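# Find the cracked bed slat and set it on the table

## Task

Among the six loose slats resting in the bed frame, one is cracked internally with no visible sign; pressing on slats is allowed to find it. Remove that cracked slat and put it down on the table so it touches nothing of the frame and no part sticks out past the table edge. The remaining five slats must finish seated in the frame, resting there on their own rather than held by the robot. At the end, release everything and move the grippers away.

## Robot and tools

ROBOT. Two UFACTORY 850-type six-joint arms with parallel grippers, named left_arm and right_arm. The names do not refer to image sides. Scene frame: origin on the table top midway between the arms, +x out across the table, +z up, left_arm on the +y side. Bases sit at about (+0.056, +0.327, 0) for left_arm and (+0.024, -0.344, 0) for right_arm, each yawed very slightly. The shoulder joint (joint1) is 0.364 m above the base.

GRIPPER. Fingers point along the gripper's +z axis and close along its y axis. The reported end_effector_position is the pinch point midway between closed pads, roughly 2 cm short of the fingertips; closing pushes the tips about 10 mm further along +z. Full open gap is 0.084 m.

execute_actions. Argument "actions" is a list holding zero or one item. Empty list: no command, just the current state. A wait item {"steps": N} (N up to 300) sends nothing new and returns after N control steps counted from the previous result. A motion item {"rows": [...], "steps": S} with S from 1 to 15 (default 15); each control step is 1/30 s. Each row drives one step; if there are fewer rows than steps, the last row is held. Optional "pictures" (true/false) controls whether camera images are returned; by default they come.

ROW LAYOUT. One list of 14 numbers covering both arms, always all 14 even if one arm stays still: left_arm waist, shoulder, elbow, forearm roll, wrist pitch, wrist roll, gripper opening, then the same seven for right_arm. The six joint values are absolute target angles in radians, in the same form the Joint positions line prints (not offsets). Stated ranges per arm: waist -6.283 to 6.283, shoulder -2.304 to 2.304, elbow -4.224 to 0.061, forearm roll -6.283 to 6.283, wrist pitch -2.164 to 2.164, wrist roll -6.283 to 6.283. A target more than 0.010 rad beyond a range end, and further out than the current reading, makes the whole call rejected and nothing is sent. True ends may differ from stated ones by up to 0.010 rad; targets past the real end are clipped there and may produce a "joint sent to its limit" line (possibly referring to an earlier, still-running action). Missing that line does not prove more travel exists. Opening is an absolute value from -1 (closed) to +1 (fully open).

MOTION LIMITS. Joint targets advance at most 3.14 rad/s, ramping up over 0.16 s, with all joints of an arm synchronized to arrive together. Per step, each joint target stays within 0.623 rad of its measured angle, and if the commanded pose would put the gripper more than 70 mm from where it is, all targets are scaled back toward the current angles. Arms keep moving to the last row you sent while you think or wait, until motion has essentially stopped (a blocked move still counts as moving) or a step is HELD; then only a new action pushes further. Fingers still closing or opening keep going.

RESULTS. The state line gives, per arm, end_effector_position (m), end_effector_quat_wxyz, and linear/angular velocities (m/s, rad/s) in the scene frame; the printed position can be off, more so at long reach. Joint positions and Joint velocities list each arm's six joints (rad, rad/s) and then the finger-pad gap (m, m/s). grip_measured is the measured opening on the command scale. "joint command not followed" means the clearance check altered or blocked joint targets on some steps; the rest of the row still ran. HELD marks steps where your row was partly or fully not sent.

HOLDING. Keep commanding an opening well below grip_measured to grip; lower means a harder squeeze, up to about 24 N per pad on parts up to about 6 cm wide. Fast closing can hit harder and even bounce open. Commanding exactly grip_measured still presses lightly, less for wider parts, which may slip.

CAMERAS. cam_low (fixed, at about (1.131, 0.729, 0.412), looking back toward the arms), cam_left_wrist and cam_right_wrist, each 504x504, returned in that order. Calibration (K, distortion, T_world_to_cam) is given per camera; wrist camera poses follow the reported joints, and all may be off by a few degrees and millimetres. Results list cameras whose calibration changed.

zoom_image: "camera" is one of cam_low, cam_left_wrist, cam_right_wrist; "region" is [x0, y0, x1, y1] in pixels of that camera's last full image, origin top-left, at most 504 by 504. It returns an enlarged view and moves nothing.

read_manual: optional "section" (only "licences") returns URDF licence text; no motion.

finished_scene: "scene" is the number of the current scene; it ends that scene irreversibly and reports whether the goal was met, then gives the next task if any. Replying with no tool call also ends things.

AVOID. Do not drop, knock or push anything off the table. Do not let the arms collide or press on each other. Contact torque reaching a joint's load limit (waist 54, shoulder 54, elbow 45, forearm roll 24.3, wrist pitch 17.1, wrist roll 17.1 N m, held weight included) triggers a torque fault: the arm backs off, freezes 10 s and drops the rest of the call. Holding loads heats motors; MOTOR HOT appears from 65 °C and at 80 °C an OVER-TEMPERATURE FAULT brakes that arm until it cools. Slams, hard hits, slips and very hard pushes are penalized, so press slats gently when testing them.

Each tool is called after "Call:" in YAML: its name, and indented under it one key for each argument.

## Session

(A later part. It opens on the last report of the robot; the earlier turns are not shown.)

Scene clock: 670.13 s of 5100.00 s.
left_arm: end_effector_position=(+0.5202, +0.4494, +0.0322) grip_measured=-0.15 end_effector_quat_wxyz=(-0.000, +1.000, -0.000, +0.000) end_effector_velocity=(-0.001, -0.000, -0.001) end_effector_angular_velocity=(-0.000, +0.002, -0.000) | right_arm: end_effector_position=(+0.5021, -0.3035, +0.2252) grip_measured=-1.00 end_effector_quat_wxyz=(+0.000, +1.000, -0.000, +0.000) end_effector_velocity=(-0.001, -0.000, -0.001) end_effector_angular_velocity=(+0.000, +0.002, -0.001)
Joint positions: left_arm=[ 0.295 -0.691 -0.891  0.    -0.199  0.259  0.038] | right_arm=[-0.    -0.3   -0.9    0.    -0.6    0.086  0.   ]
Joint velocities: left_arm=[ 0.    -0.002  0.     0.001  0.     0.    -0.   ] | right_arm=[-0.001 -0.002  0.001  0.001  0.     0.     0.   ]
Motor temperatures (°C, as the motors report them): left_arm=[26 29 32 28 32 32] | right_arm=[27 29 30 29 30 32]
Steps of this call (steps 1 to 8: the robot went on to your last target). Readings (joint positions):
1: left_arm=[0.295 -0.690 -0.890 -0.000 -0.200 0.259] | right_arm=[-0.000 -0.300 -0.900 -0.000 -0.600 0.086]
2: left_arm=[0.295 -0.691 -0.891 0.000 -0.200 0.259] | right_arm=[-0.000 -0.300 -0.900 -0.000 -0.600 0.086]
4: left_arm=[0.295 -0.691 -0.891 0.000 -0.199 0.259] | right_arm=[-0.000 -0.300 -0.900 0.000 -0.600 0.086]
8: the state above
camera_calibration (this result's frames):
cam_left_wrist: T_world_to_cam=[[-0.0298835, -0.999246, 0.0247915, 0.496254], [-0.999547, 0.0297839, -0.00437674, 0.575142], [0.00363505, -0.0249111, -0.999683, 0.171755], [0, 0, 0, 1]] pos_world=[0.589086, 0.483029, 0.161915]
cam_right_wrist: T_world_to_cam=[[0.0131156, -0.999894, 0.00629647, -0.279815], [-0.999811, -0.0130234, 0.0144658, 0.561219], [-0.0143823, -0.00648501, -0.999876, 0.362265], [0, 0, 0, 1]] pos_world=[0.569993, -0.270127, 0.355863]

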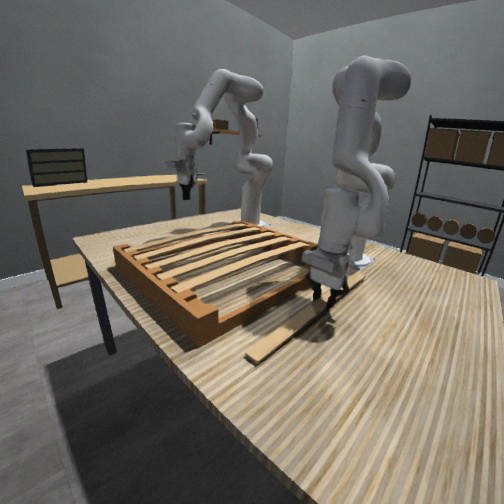

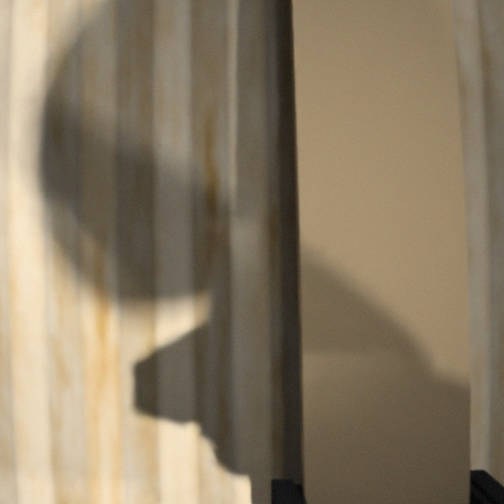

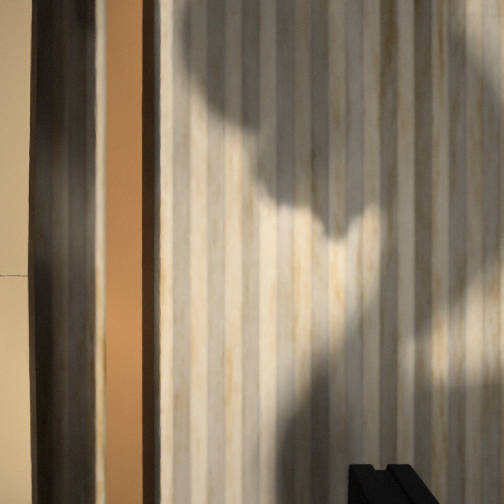

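Call:
execute_actions:
  actions:
    - {"rows": [[0.2951,-0.6927,-0.8910,0,-0.1983,0.2591,-0.6, 0.0,-0.3,-0.9,0,-0.6,0.086,-1],[0.2951,-0.6939,-0.8912,0,-0.1974,0.2591,-0.6, 0.0,-0.3,-0.9,0,-0.6,0.086,-1],[0.2951,-0.6950,-0.8915,0,-0.1964,0.2591,-0.6, 0.0,-0.3,-0.9,0,-0.6,0.086,-1],[0.2951,-0.6962,-0.8918,0,-0.1955,0.2591,-0.6, 0.0,-0.3,-0.9,0,-0.6,0.086,-1],[0.2951,-0.6974,-0.8920,0,-0.1946,0.2591,-0.6, 0.0,-0.3,-0.9,0,-0.6,0.086,-1],[0.2951,-0.6985,-0.8923,0,-0.1938,0.2591,-0.6, 0.0,-0.3,-0.9,0,-0.6,0.086,-1],[0.2951,-0.6997,-0.8926,0,-0.1929,0.2591,-0.6, 0.0,-0.3,-0.9,0,-0.6,0.086,-1],[0.2951,-0.7009,-0.8929,0,-0.1920,0.2591,-0.6, 0.0,-0.3,-0.9,0,-0.6,0.086,-1],[0.2951,-0.7021,-0.8932,0,-0.1911,0.2591,-0.6, 0.0,-0.3,-0.9,0,-0.6,0.086,-1],[0.2951,-0.7032,-0.8934,0,-0.1902,0.2591,-0.6, 0.0,-0.3,-0.9,0,-0.6,0.086,-1],[0.2951,-0.7044,-0.8937,0,-0.1893,0.2591,-0.6, 0.0,-0.3,-0.9,0,-0.6,0.086,-1],[0.2951,-0.7056,-0.8940,0,-0.1884,0.2591,-0.6, 0.0,-0.3,-0.9,0,-0.6,0.086,-1]], "steps": 15}

Call:
zoom_image:
  camera: "cam_low"
  region: [230, 260, 390, 380]

Scene clock: 689.63 s of 5100.00 s.
left_arm: end_effector_position=(+0.5200, +0.4493, +0.0261) grip_measured=-0.15 end_effector_quat_wxyz=(+0.000, +1.000, -0.000, -0.000) end_effector_velocity=(+0.000, -0.000, -0.002) end_effector_angular_velocity=(+0.000, -0.000, -0.001) | right_arm: end_effector_position=(+0.5021, -0.3035, +0.2252) grip_measured=-1.00 end_effector_quat_wxyz=(+0.000, +1.000, -0.000, +0.000) end_effector_velocity=(+0.001, +0.000, +0.001) end_effector_angular_velocity=(+0.000, -0.003, +0.000)
Joint positions: left_arm=[ 0.295 -0.705 -0.894 -0.    -0.189  0.259  0.038] | right_arm=[-0.    -0.3   -0.9   -0.    -0.6    0.086  0.   ]
Joint velocities: left_arm=[-0.001 -0.006 -0.002  0.     0.004 -0.    -0.   ] | right_arm=[ 0.001  0.001 -0.     0.     0.001  0.     0.   ]
Motor temperatures (°C, as the motors report them): left_arm=[26 29 31 28 32 32] | right_arm=[27 29 30 29 30 32]
Steps of this call (steps 1 to 15: the robot went on to your last target; steps 16 to 90: nothing new was sent; then 16.00 s passed at rest; steps 91 to 105: all 15 steps of this action). Readings (joint positions):
91: left_arm=[0.295 -0.692 -0.891 -0.000 -0.199 0.259] | right_arm=[0.000 -0.300 -0.900 -0.000 -0.600 0.086]
92: left_arm=[0.295 -0.692 -0.891 0.000 -0.199 0.259] | right_arm=[-0.000 -0.300 -0.900 -0.000 -0.600 0.086]
94: left_arm=[0.295 -0.694 -0.891 0.000 -0.197 0.259] | right_arm=[0.000 -0.300 -0.900 0.000 -0.600 0.086]
98: left_arm=[0.295 -0.699 -0.892 -0.000 -0.194 0.259] | right_arm=[0.000 -0.300 -0.900 -0.000 -0.600 0.086]
105: the state above
camera_calibration (this result's frames):
cam_left_wrist: T_world_to_cam=[[-0.0298627, -0.999243, 0.0249447, 0.496329], [-0.999549, 0.0297755, -0.00386277, 0.574893], [0.00311711, -0.0250488, -0.999681, 0.165915], [0, 0, 0, 1]] pos_world=[0.588939, 0.482991, 0.155702]
cam_right_wrist: T_world_to_cam=[[0.0131158, -0.999894, 0.00629651, -0.279815], [-0.999811, -0.0130236, 0.0144657, 0.561219], [-0.0143822, -0.00648504, -0.999876, 0.362265], [0, 0, 0, 1]] pos_world=[0.569993, -0.270127, 0.355863]

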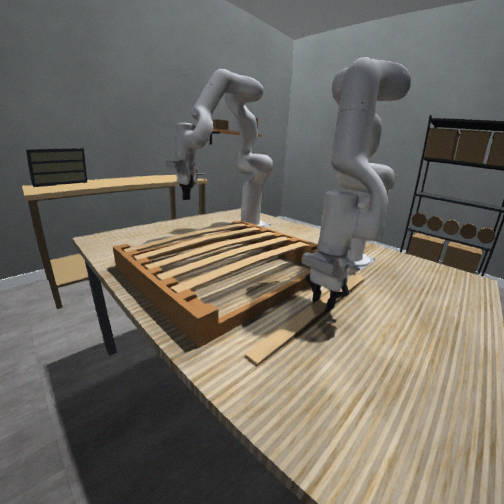

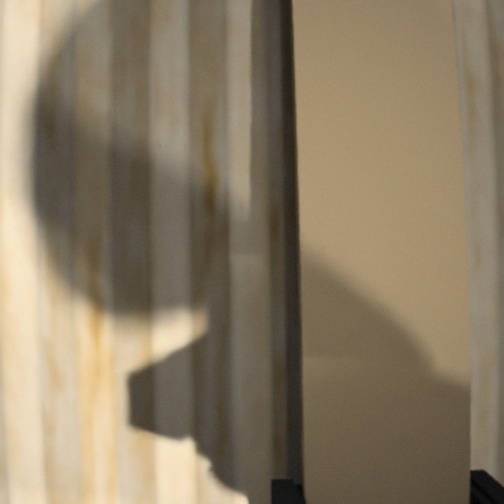

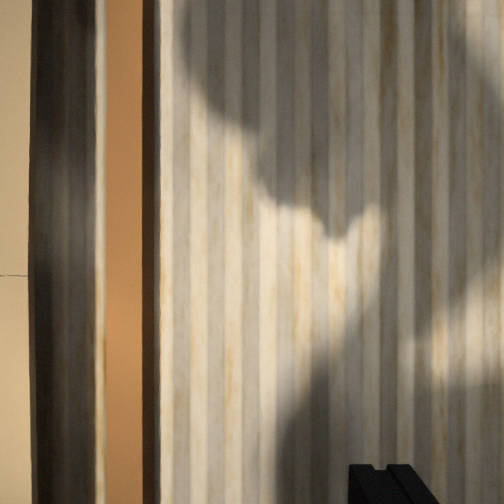

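Region (230, 260, 390, 380) of cam_low's 504x504 image, scaled by 3.150, with more detail than that image has; it fills the top 378 rows of this view, and the rest is white.

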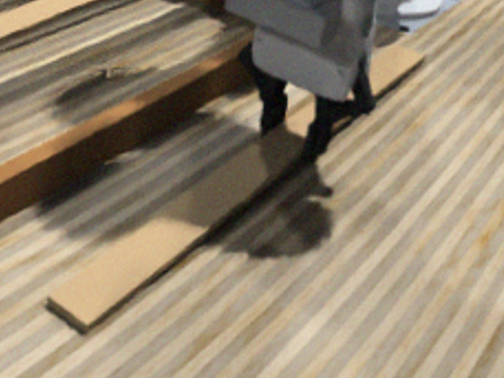

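Call:
execute_actions:
  actions:
    - {"rows": [[0.2951,-0.7068,-0.8943,0,-0.1875,0.2591,-0.6, 0.0,-0.3,-0.9,0,-0.6,0.086,-1],[0.2951,-0.7079,-0.8946,0,-0.1866,0.2591,-0.6, 0.0,-0.3,-0.9,0,-0.6,0.086,-1],[0.2951,-0.7091,-0.8949,0,-0.1857,0.2591,-0.6, 0.0,-0.3,-0.9,0,-0.6,0.086,-1],[0.2951,-0.7103,-0.8951,0,-0.1848,0.2591,-0.6, 0.0,-0.3,-0.9,0,-0.6,0.086,-1],[0.2951,-0.7115,-0.8954,0,-0.1840,0.2591,-0.6, 0.0,-0.3,-0.9,0,-0.6,0.086,-1],[0.2951,-0.7126,-0.8957,0,-0.1831,0.2591,-0.6, 0.0,-0.3,-0.9,0,-0.6,0.086,-1]], "steps": 10}

Call:
zoom_image:
  camera: "cam_low"
  region: [280, 265, 380, 340]

Scene clock: 714.40 s of 5100.00 s.
left_arm: end_effector_position=(+0.5200, +0.4493, +0.0231) grip_measured=-0.15 end_effector_quat_wxyz=(+0.000, +1.000, -0.000, -0.000) end_effector_velocity=(+0.000, +0.001, +0.000) end_effector_angular_velocity=(+0.000, -0.001, +0.002) | right_arm: end_effector_position=(+0.5021, -0.3035, +0.2252) grip_measured=-1.00 end_effector_quat_wxyz=(+0.000, +1.000, -0.000, +0.000) end_effector_velocity=(-0.001, -0.000, -0.001) end_effector_angular_velocity=(-0.000, +0.004, -0.001)
Joint positions: left_arm=[ 0.295 -0.713 -0.896 -0.    -0.183  0.259  0.038] | right_arm=[ 0.    -0.3   -0.9   -0.    -0.6    0.086  0.   ]
Joint velocities: left_arm=[ 0.001  0.    -0.001 -0.     0.     0.    -0.   ] | right_arm=[-0.001 -0.002  0.001  0.    -0.001 -0.     0.   ]
Motor temperatures (°C, as the motors report them): left_arm=[26 30 31 28 32 32] | right_arm=[27 29 30 29 30 32]
Steps of this call (steps 1 to 15: the robot went on to your last target; steps 16 to 90: nothing new was sent; then 21.43 s passed at rest; steps 91 to 100: all 10 steps of this action). Readings (joint positions):
91: left_arm=[0.295 -0.706 -0.894 -0.000 -0.188 0.259] | right_arm=[-0.000 -0.300 -0.900 -0.000 -0.600 0.086]
92: left_arm=[0.295 -0.706 -0.894 0.000 -0.188 0.259] | right_arm=[-0.000 -0.300 -0.900 0.000 -0.600 0.086]
94: left_arm=[0.295 -0.708 -0.895 0.000 -0.187 0.259] | right_arm=[-0.000 -0.300 -0.900 -0.000 -0.600 0.086]
98: left_arm=[0.295 -0.712 -0.896 -0.000 -0.183 0.259] | right_arm=[0.000 -0.300 -0.900 -0.000 -0.600 0.086]
100: the state above
camera_calibration (this result's frames):
cam_left_wrist: T_world_to_cam=[[-0.0298563, -0.999243, 0.024937, 0.496409], [-0.999549, 0.0297684, -0.00388852, 0.574909], [0.00314325, -0.0250418, -0.999681, 0.162896], [0, 0, 0, 1]] pos_world=[0.588959, 0.482998, 0.1527]
cam_right_wrist: T_world_to_cam=[[0.0131162, -0.999894, 0.00629657, -0.279815], [-0.999811, -0.013024, 0.0144661, 0.561219], [-0.0143826, -0.00648512, -0.999876, 0.362265], [0, 0, 0, 1]] pos_world=[0.569993, -0.270127, 0.355863]

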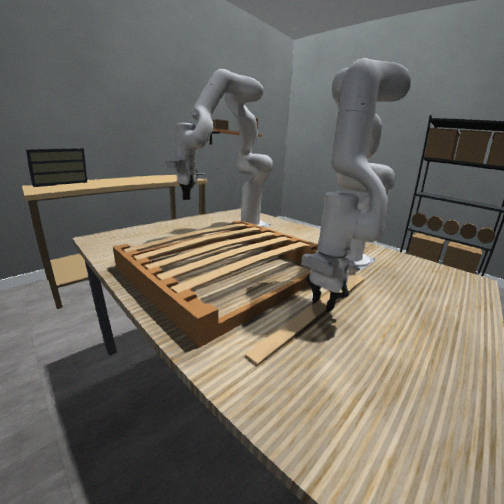

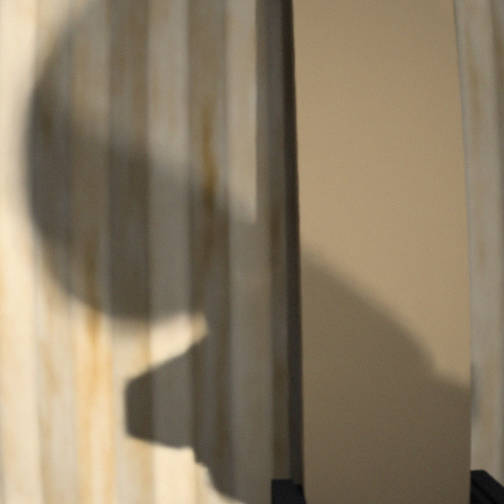

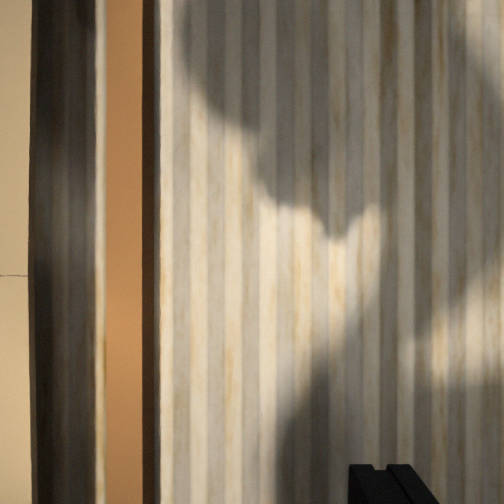

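Region (280, 265, 380, 340) of cam_low's 504x504 image, scaled by 5.040, with more detail than that image has; it fills the top 378 rows of this view, and the rest is white.

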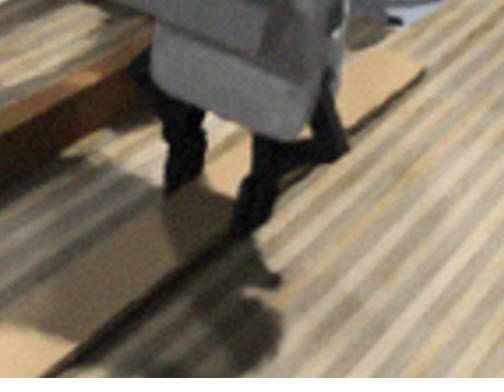

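Call:
execute_actions:
  actions:
    - {"rows": [[0.2951,-0.7126,-0.8957,0,-0.1831,0.2591,-0.45, 0.0,-0.3,-0.9,0,-0.6,0.086,-1],[0.2951,-0.7126,-0.8957,0,-0.1831,0.2591,-0.32, 0.0,-0.3,-0.9,0,-0.6,0.086,-1],[0.2951,-0.7126,-0.8957,0,-0.1831,0.2591,-0.22, 0.0,-0.3,-0.9,0,-0.6,0.086,-1],[0.2951,-0.7126,-0.8957,0,-0.1831,0.2591,-0.16, 0.0,-0.3,-0.9,0,-0.6,0.086,-1],[0.2951,-0.7126,-0.8957,0,-0.1831,0.2591,-0.13, 0.0,-0.3,-0.9,0,-0.6,0.086,-1],[0.2951,-0.7126,-0.8957,0,-0.1831,0.2591,-0.10, 0.0,-0.3,-0.9,0,-0.6,0.086,-1],[0.2951,-0.7126,-0.8957,0,-0.1831,0.2591,-0.07, 0.0,-0.3,-0.9,0,-0.6,0.086,-1],[0.2951,-0.7126,-0.8957,0,-0.1831,0.2591,-0.03, 0.0,-0.3,-0.9,0,-0.6,0.086,-1],[0.2951,-0.7126,-0.8957,0,-0.1831,0.2591,0.02, 0.0,-0.3,-0.9,0,-0.6,0.086,-1],[0.2951,-0.7126,-0.8957,0,-0.1831,0.2591,0.08, 0.0,-0.3,-0.9,0,-0.6,0.086,-1],[0.2951,-0.7126,-0.8957,0,-0.1831,0.2591,0.16, 0.0,-0.3,-0.9,0,-0.6,0.086,-1],[0.2951,-0.7126,-0.8957,0,-0.1831,0.2591,0.25, 0.0,-0.3,-0.9,0,-0.6,0.086,-1],[0.2951,-0.7126,-0.8957,0,-0.1831,0.2591,0.35, 0.0,-0.3,-0.9,0,-0.6,0.086,-1],[0.2951,-0.7126,-0.8957,0,-0.1831,0.2591,0.45, 0.0,-0.3,-0.9,0,-0.6,0.086,-1],[0.2951,-0.7126,-0.8957,0,-0.1831,0.2591,0.5, 0.0,-0.3,-0.9,0,-0.6,0.086,-1]], "steps": 15}
  pictures: false

Call:
execute_actions:
  actions:
    - {"rows": [[0.2951,-0.7123,-0.8957,0,-0.1834,0.2591,0.5, 0.0,-0.3,-0.9,0,-0.6,0.086,-1],[0.2951,-0.7105,-0.8957,0,-0.1852,0.2591,0.5, 0.0,-0.3,-0.9,0,-0.6,0.086,-1],[0.2951,-0.7061,-0.8957,0,-0.1896,0.2591,0.5, 0.0,-0.3,-0.9,0,-0.6,0.086,-1],[0.2951,-0.6983,-0.8958,0,-0.1975,0.2591,0.5, 0.0,-0.3,-0.9,0,-0.6,0.086,-1],[0.2951,-0.6866,-0.8959,0,-0.2093,0.2591,0.5, 0.0,-0.3,-0.9,0,-0.6,0.086,-1],[0.2951,-0.6709,-0.8959,0,-0.2251,0.2591,0.5, 0.0,-0.3,-0.9,0,-0.6,0.086,-1],[0.2951,-0.6512,-0.8961,0,-0.2448,0.2591,0.5, 0.0,-0.3,-0.9,0,-0.6,0.086,-1],[0.2951,-0.6279,-0.8962,0,-0.2682,0.2591,0.5, 0.0,-0.3,-0.9,0,-0.6,0.086,-1],[0.2951,-0.6016,-0.8964,0,-0.2947,0.2591,0.5, 0.0,-0.3,-0.9,0,-0.6,0.086,-1],[0.2951,-0.5728,-0.8965,0,-0.3237,0.2591,0.5, 0.0,-0.3,-0.9,0,-0.6,0.086,-1],[0.2951,-0.5423,-0.8967,0,-0.3543,0.2591,0.5, 0.0,-0.3,-0.9,0,-0.6,0.086,-1],[0.2951,-0.5110,-0.8969,0,-0.3859,0.2591,0.5, 0.0,-0.3,-0.9,0,-0.6,0.086,-1],[0.2951,-0.4796,-0.8971,0,-0.4175,0.2591,0.5, 0.0,-0.3,-0.9,0,-0.6,0.086,-1],[0.2951,-0.4491,-0.8973,0,-0.4481,0.2591,0.5, 0.0,-0.3,-0.9,0,-0.6,0.086,-1],[0.2951,-0.4203,-0.8974,0,-0.4771,0.2591,0.5, 0.0,-0.3,-0.9,0,-0.6,0.086,-1]], "steps": 15}
  pictures: false

Call:
execute_actions:
  actions:
    - {"rows": [[0.2951,-0.3940,-0.8976,0,-0.5036,0.2591,0.5, 0.0,-0.3,-0.9,0,-0.6,0.086,-1],[0.2951,-0.3707,-0.8977,0,-0.5270,0.2591,0.5, 0.0,-0.3,-0.9,0,-0.6,0.086,-1],[0.2951,-0.3510,-0.8979,0,-0.5467,0.2591,0.5, 0.0,-0.3,-0.9,0,-0.6,0.086,-1],[0.2951,-0.3353,-0.8979,0,-0.5625,0.2591,0.5, 0.0,-0.3,-0.9,0,-0.6,0.086,-1],[0.2951,-0.3236,-0.8980,0,-0.5743,0.2591,0.5, 0.0,-0.3,-0.9,0,-0.6,0.086,-1],[0.2951,-0.3158,-0.8981,0,-0.5822,0.2591,0.5, 0.0,-0.3,-0.9,0,-0.6,0.086,-1],[0.2951,-0.3114,-0.8981,0,-0.5866,0.2591,0.5, 0.0,-0.3,-0.9,0,-0.6,0.086,-1],[0.2951,-0.3096,-0.8981,0,-0.5884,0.2591,0.5, 0.0,-0.3,-0.9,0,-0.6,0.086,-1],[0.2951,-0.3093,-0.8981,0,-0.5887,0.2591,0.5, 0.0,-0.3,-0.9,0,-0.6,0.086,-1]], "steps": 15}

Scene clock: 766.97 s of 5100.00 s.
left_arm: end_effector_position=(+0.5201, +0.4494, +0.0231) grip_measured=+0.46 end_effector_quat_wxyz=(-0.000, +1.000, -0.000, +0.000) end_effector_velocity=(-0.000, -0.000, +0.000) end_effector_angular_velocity=(+0.000, -0.000, -0.001) | right_arm: end_effector_position=(+0.5021, -0.3035, +0.2252) grip_measured=-1.00 end_effector_quat_wxyz=(+0.000, +1.000, -0.000, +0.000) end_effector_velocity=(+0.001, -0.000, +0.000) end_effector_angular_velocity=(+0.001, -0.002, -0.002)
Joint positions: left_arm=[ 0.295 -0.713 -0.896 -0.    -0.183  0.259  0.063] | right_arm=[ 0.    -0.3   -0.9   -0.    -0.6    0.086  0.   ]
Joint velocities: left_arm=[-0.001  0.001  0.     0.    -0.    -0.     0.069] | right_arm=[-0.001 -0.001 -0.001  0.001  0.002 -0.     0.   ]
Motor temperatures (°C, as the motors report them): left_arm=[26 30 31 28 32 32] | right_arm=[27 29 30 29 30 32]
Steps of this call (steps 1 to 15: the robot went on to your last target; steps 16 to 90: nothing new was sent; then 49.07 s passed at rest; steps 91 to 105: all 15 steps of this action). Readings (joint positions):
91: left_arm=[0.295 -0.713 -0.896 -0.000 -0.183 0.259] | right_arm=[0.000 -0.300 -0.900 -0.000 -0.600 0.086]
92: left_arm=[0.295 -0.713 -0.896 0.000 -0.183 0.259] | right_arm=[-0.000 -0.300 -0.900 0.000 -0.600 0.086]
94: left_arm=[0.295 -0.713 -0.896 0.000 -0.183 0.259] | right_arm=[-0.000 -0.300 -0.900 -0.000 -0.600 0.086]
98: left_arm=[0.295 -0.713 -0.896 0.000 -0.183 0.259] | right_arm=[0.000 -0.300 -0.900 0.000 -0.600 0.086]
105: the state above

Scene clock: 767.47 s of 5100.00 s.
left_arm: end_effector_position=(+0.5302, +0.4520, +0.1279) grip_measured=+0.49 end_effector_quat_wxyz=(-0.000, +1.000, -0.000, +0.001) end_effector_velocity=(-0.000, +0.000, +0.450) end_effector_angular_velocity=(+0.004, -0.016, +0.001) | right_arm: end_effector_position=(+0.5021, -0.3035, +0.2252) grip_measured=-1.00 end_effector_quat_wxyz=(+0.000, +1.000, -0.000, +0.000) end_effector_velocity=(-0.001, -0.000, -0.001) end_effector_angular_velocity=(+0.000, +0.003, -0.001)
Joint positions: left_arm=[ 0.295 -0.498 -0.897  0.    -0.398  0.259  0.065] | right_arm=[-0.    -0.3   -0.9    0.    -0.6    0.086  0.   ]
Joint velocities: left_arm=[ 0.001  0.912 -0.01   0.    -0.905 -0.     0.   ] | right_arm=[-0.001 -0.001  0.001  0.001 -0.001 -0.     0.   ]
Motor temperatures (°C, as the motors report them): left_arm=[26 30 31 28 32 32] | right_arm=[27 29 30 29 30 32]
Steps of this call (steps 1 to 15: all 15 steps of this action). Readings (joint positions):
1: left_arm=[0.295 -0.713 -0.896 -0.000 -0.183 0.259] | right_arm=[-0.000 -0.300 -0.900 0.000 -0.600 0.086]
2: left_arm=[0.295 -0.712 -0.896 -0.000 -0.183 0.259] | right_arm=[0.000 -0.300 -0.900 -0.000 -0.600 0.086]
4: left_arm=[0.295 -0.709 -0.895 -0.000 -0.187 0.259] | right_arm=[0.000 -0.300 -0.900 -0.000 -0.600 0.086]
8: left_arm=[0.295 -0.673 -0.895 -0.000 -0.224 0.259] | right_arm=[-0.000 -0.300 -0.900 0.000 -0.600 0.086]
15: the state above

Scene clock: 767.97 s of 5100.00 s.
left_arm: end_effector_position=(+0.5197, +0.4493, +0.2193) grip_measured=+0.49 end_effector_quat_wxyz=(+0.000, +1.000, -0.000, -0.001) end_effector_velocity=(+0.002, -0.001, +0.003) end_effector_angular_velocity=(+0.001, -0.006, -0.002) | right_arm: end_effector_position=(+0.5021, -0.3035, +0.2252) grip_measured=-1.00 end_effector_quat_wxyz=(+0.000, +1.000, -0.000, +0.000) end_effector_velocity=(+0.001, -0.000, +0.000) end_effector_angular_velocity=(+0.000, -0.002, -0.001)
Joint positions: left_arm=[ 0.295 -0.31  -0.898 -0.    -0.588  0.259  0.065] | right_arm=[-0.    -0.3   -0.9   -0.    -0.6    0.086  0.   ]
Joint velocities: left_arm=[-0.002  0.005 -0.003 -0.001 -0.002 -0.    -0.   ] | right_arm=[-0.001  0.    -0.001  0.     0.001  0.     0.   ]
Motor temperatures (°C, as the motors report them): left_arm=[26 30 31 28 32 32] | right_arm=[27 29 30 29 30 32]
Steps of this call (steps 1 to 15: all 15 steps of this action). Readings (joint positions):
1: left_arm=[0.295 -0.468 -0.898 0.000 -0.428 0.259] | right_arm=[-0.000 -0.300 -0.900 0.000 -0.600 0.086]
2: left_arm=[0.295 -0.438 -0.898 0.000 -0.458 0.259] | right_arm=[-0.000 -0.300 -0.900 0.000 -0.600 0.086]
4: left_arm=[0.295 -0.384 -0.898 0.000 -0.512 0.259] | right_arm=[0.000 -0.300 -0.900 -0.000 -0.600 0.086]
8: left_arm=[0.295 -0.319 -0.899 0.000 -0.577 0.259] | right_arm=[-0.000 -0.300 -0.900 -0.000 -0.600 0.086]
15: the state above
camera_calibration (this result's frames):
cam_left_wrist: T_world_to_cam=[[-0.029835, -0.999235, 0.0252875, 0.491328], [-0.999553, 0.0297752, -0.00273881, 0.575115], [0.00198378, -0.0253579, -0.999676, 0.359812], [0, 0, 0, 1]] pos_world=[0.588803, 0.482952, 0.348846]
cam_right_wrist: T_world_to_cam=[[0.0131159, -0.999894, 0.00629652, -0.279815], [-0.999811, -0.0130237, 0.0144657, 0.561219], [-0.0143822, -0.00648505, -0.999876, 0.362265], [0, 0, 0, 1]] pos_world=[0.569993, -0.270127, 0.355863]

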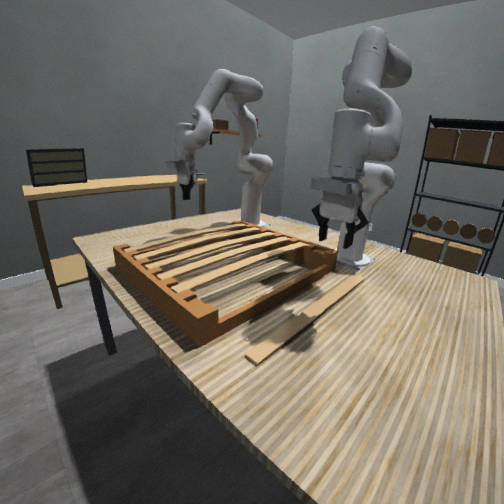

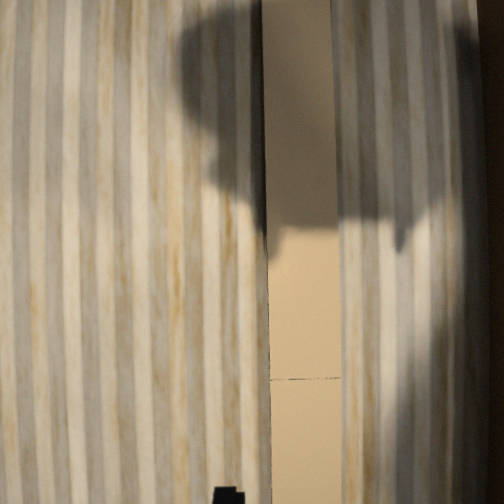

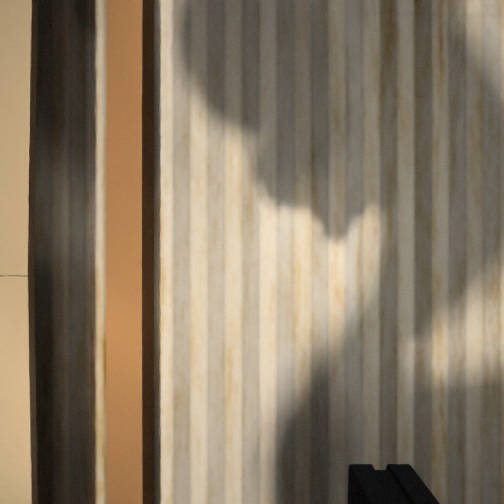

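The split slat now lies on the table clear of the frame, and the other five are still seated. I'm ending scene 1.

Call:
finished_scene:
  scene: 1

The scene is finished: the task was done.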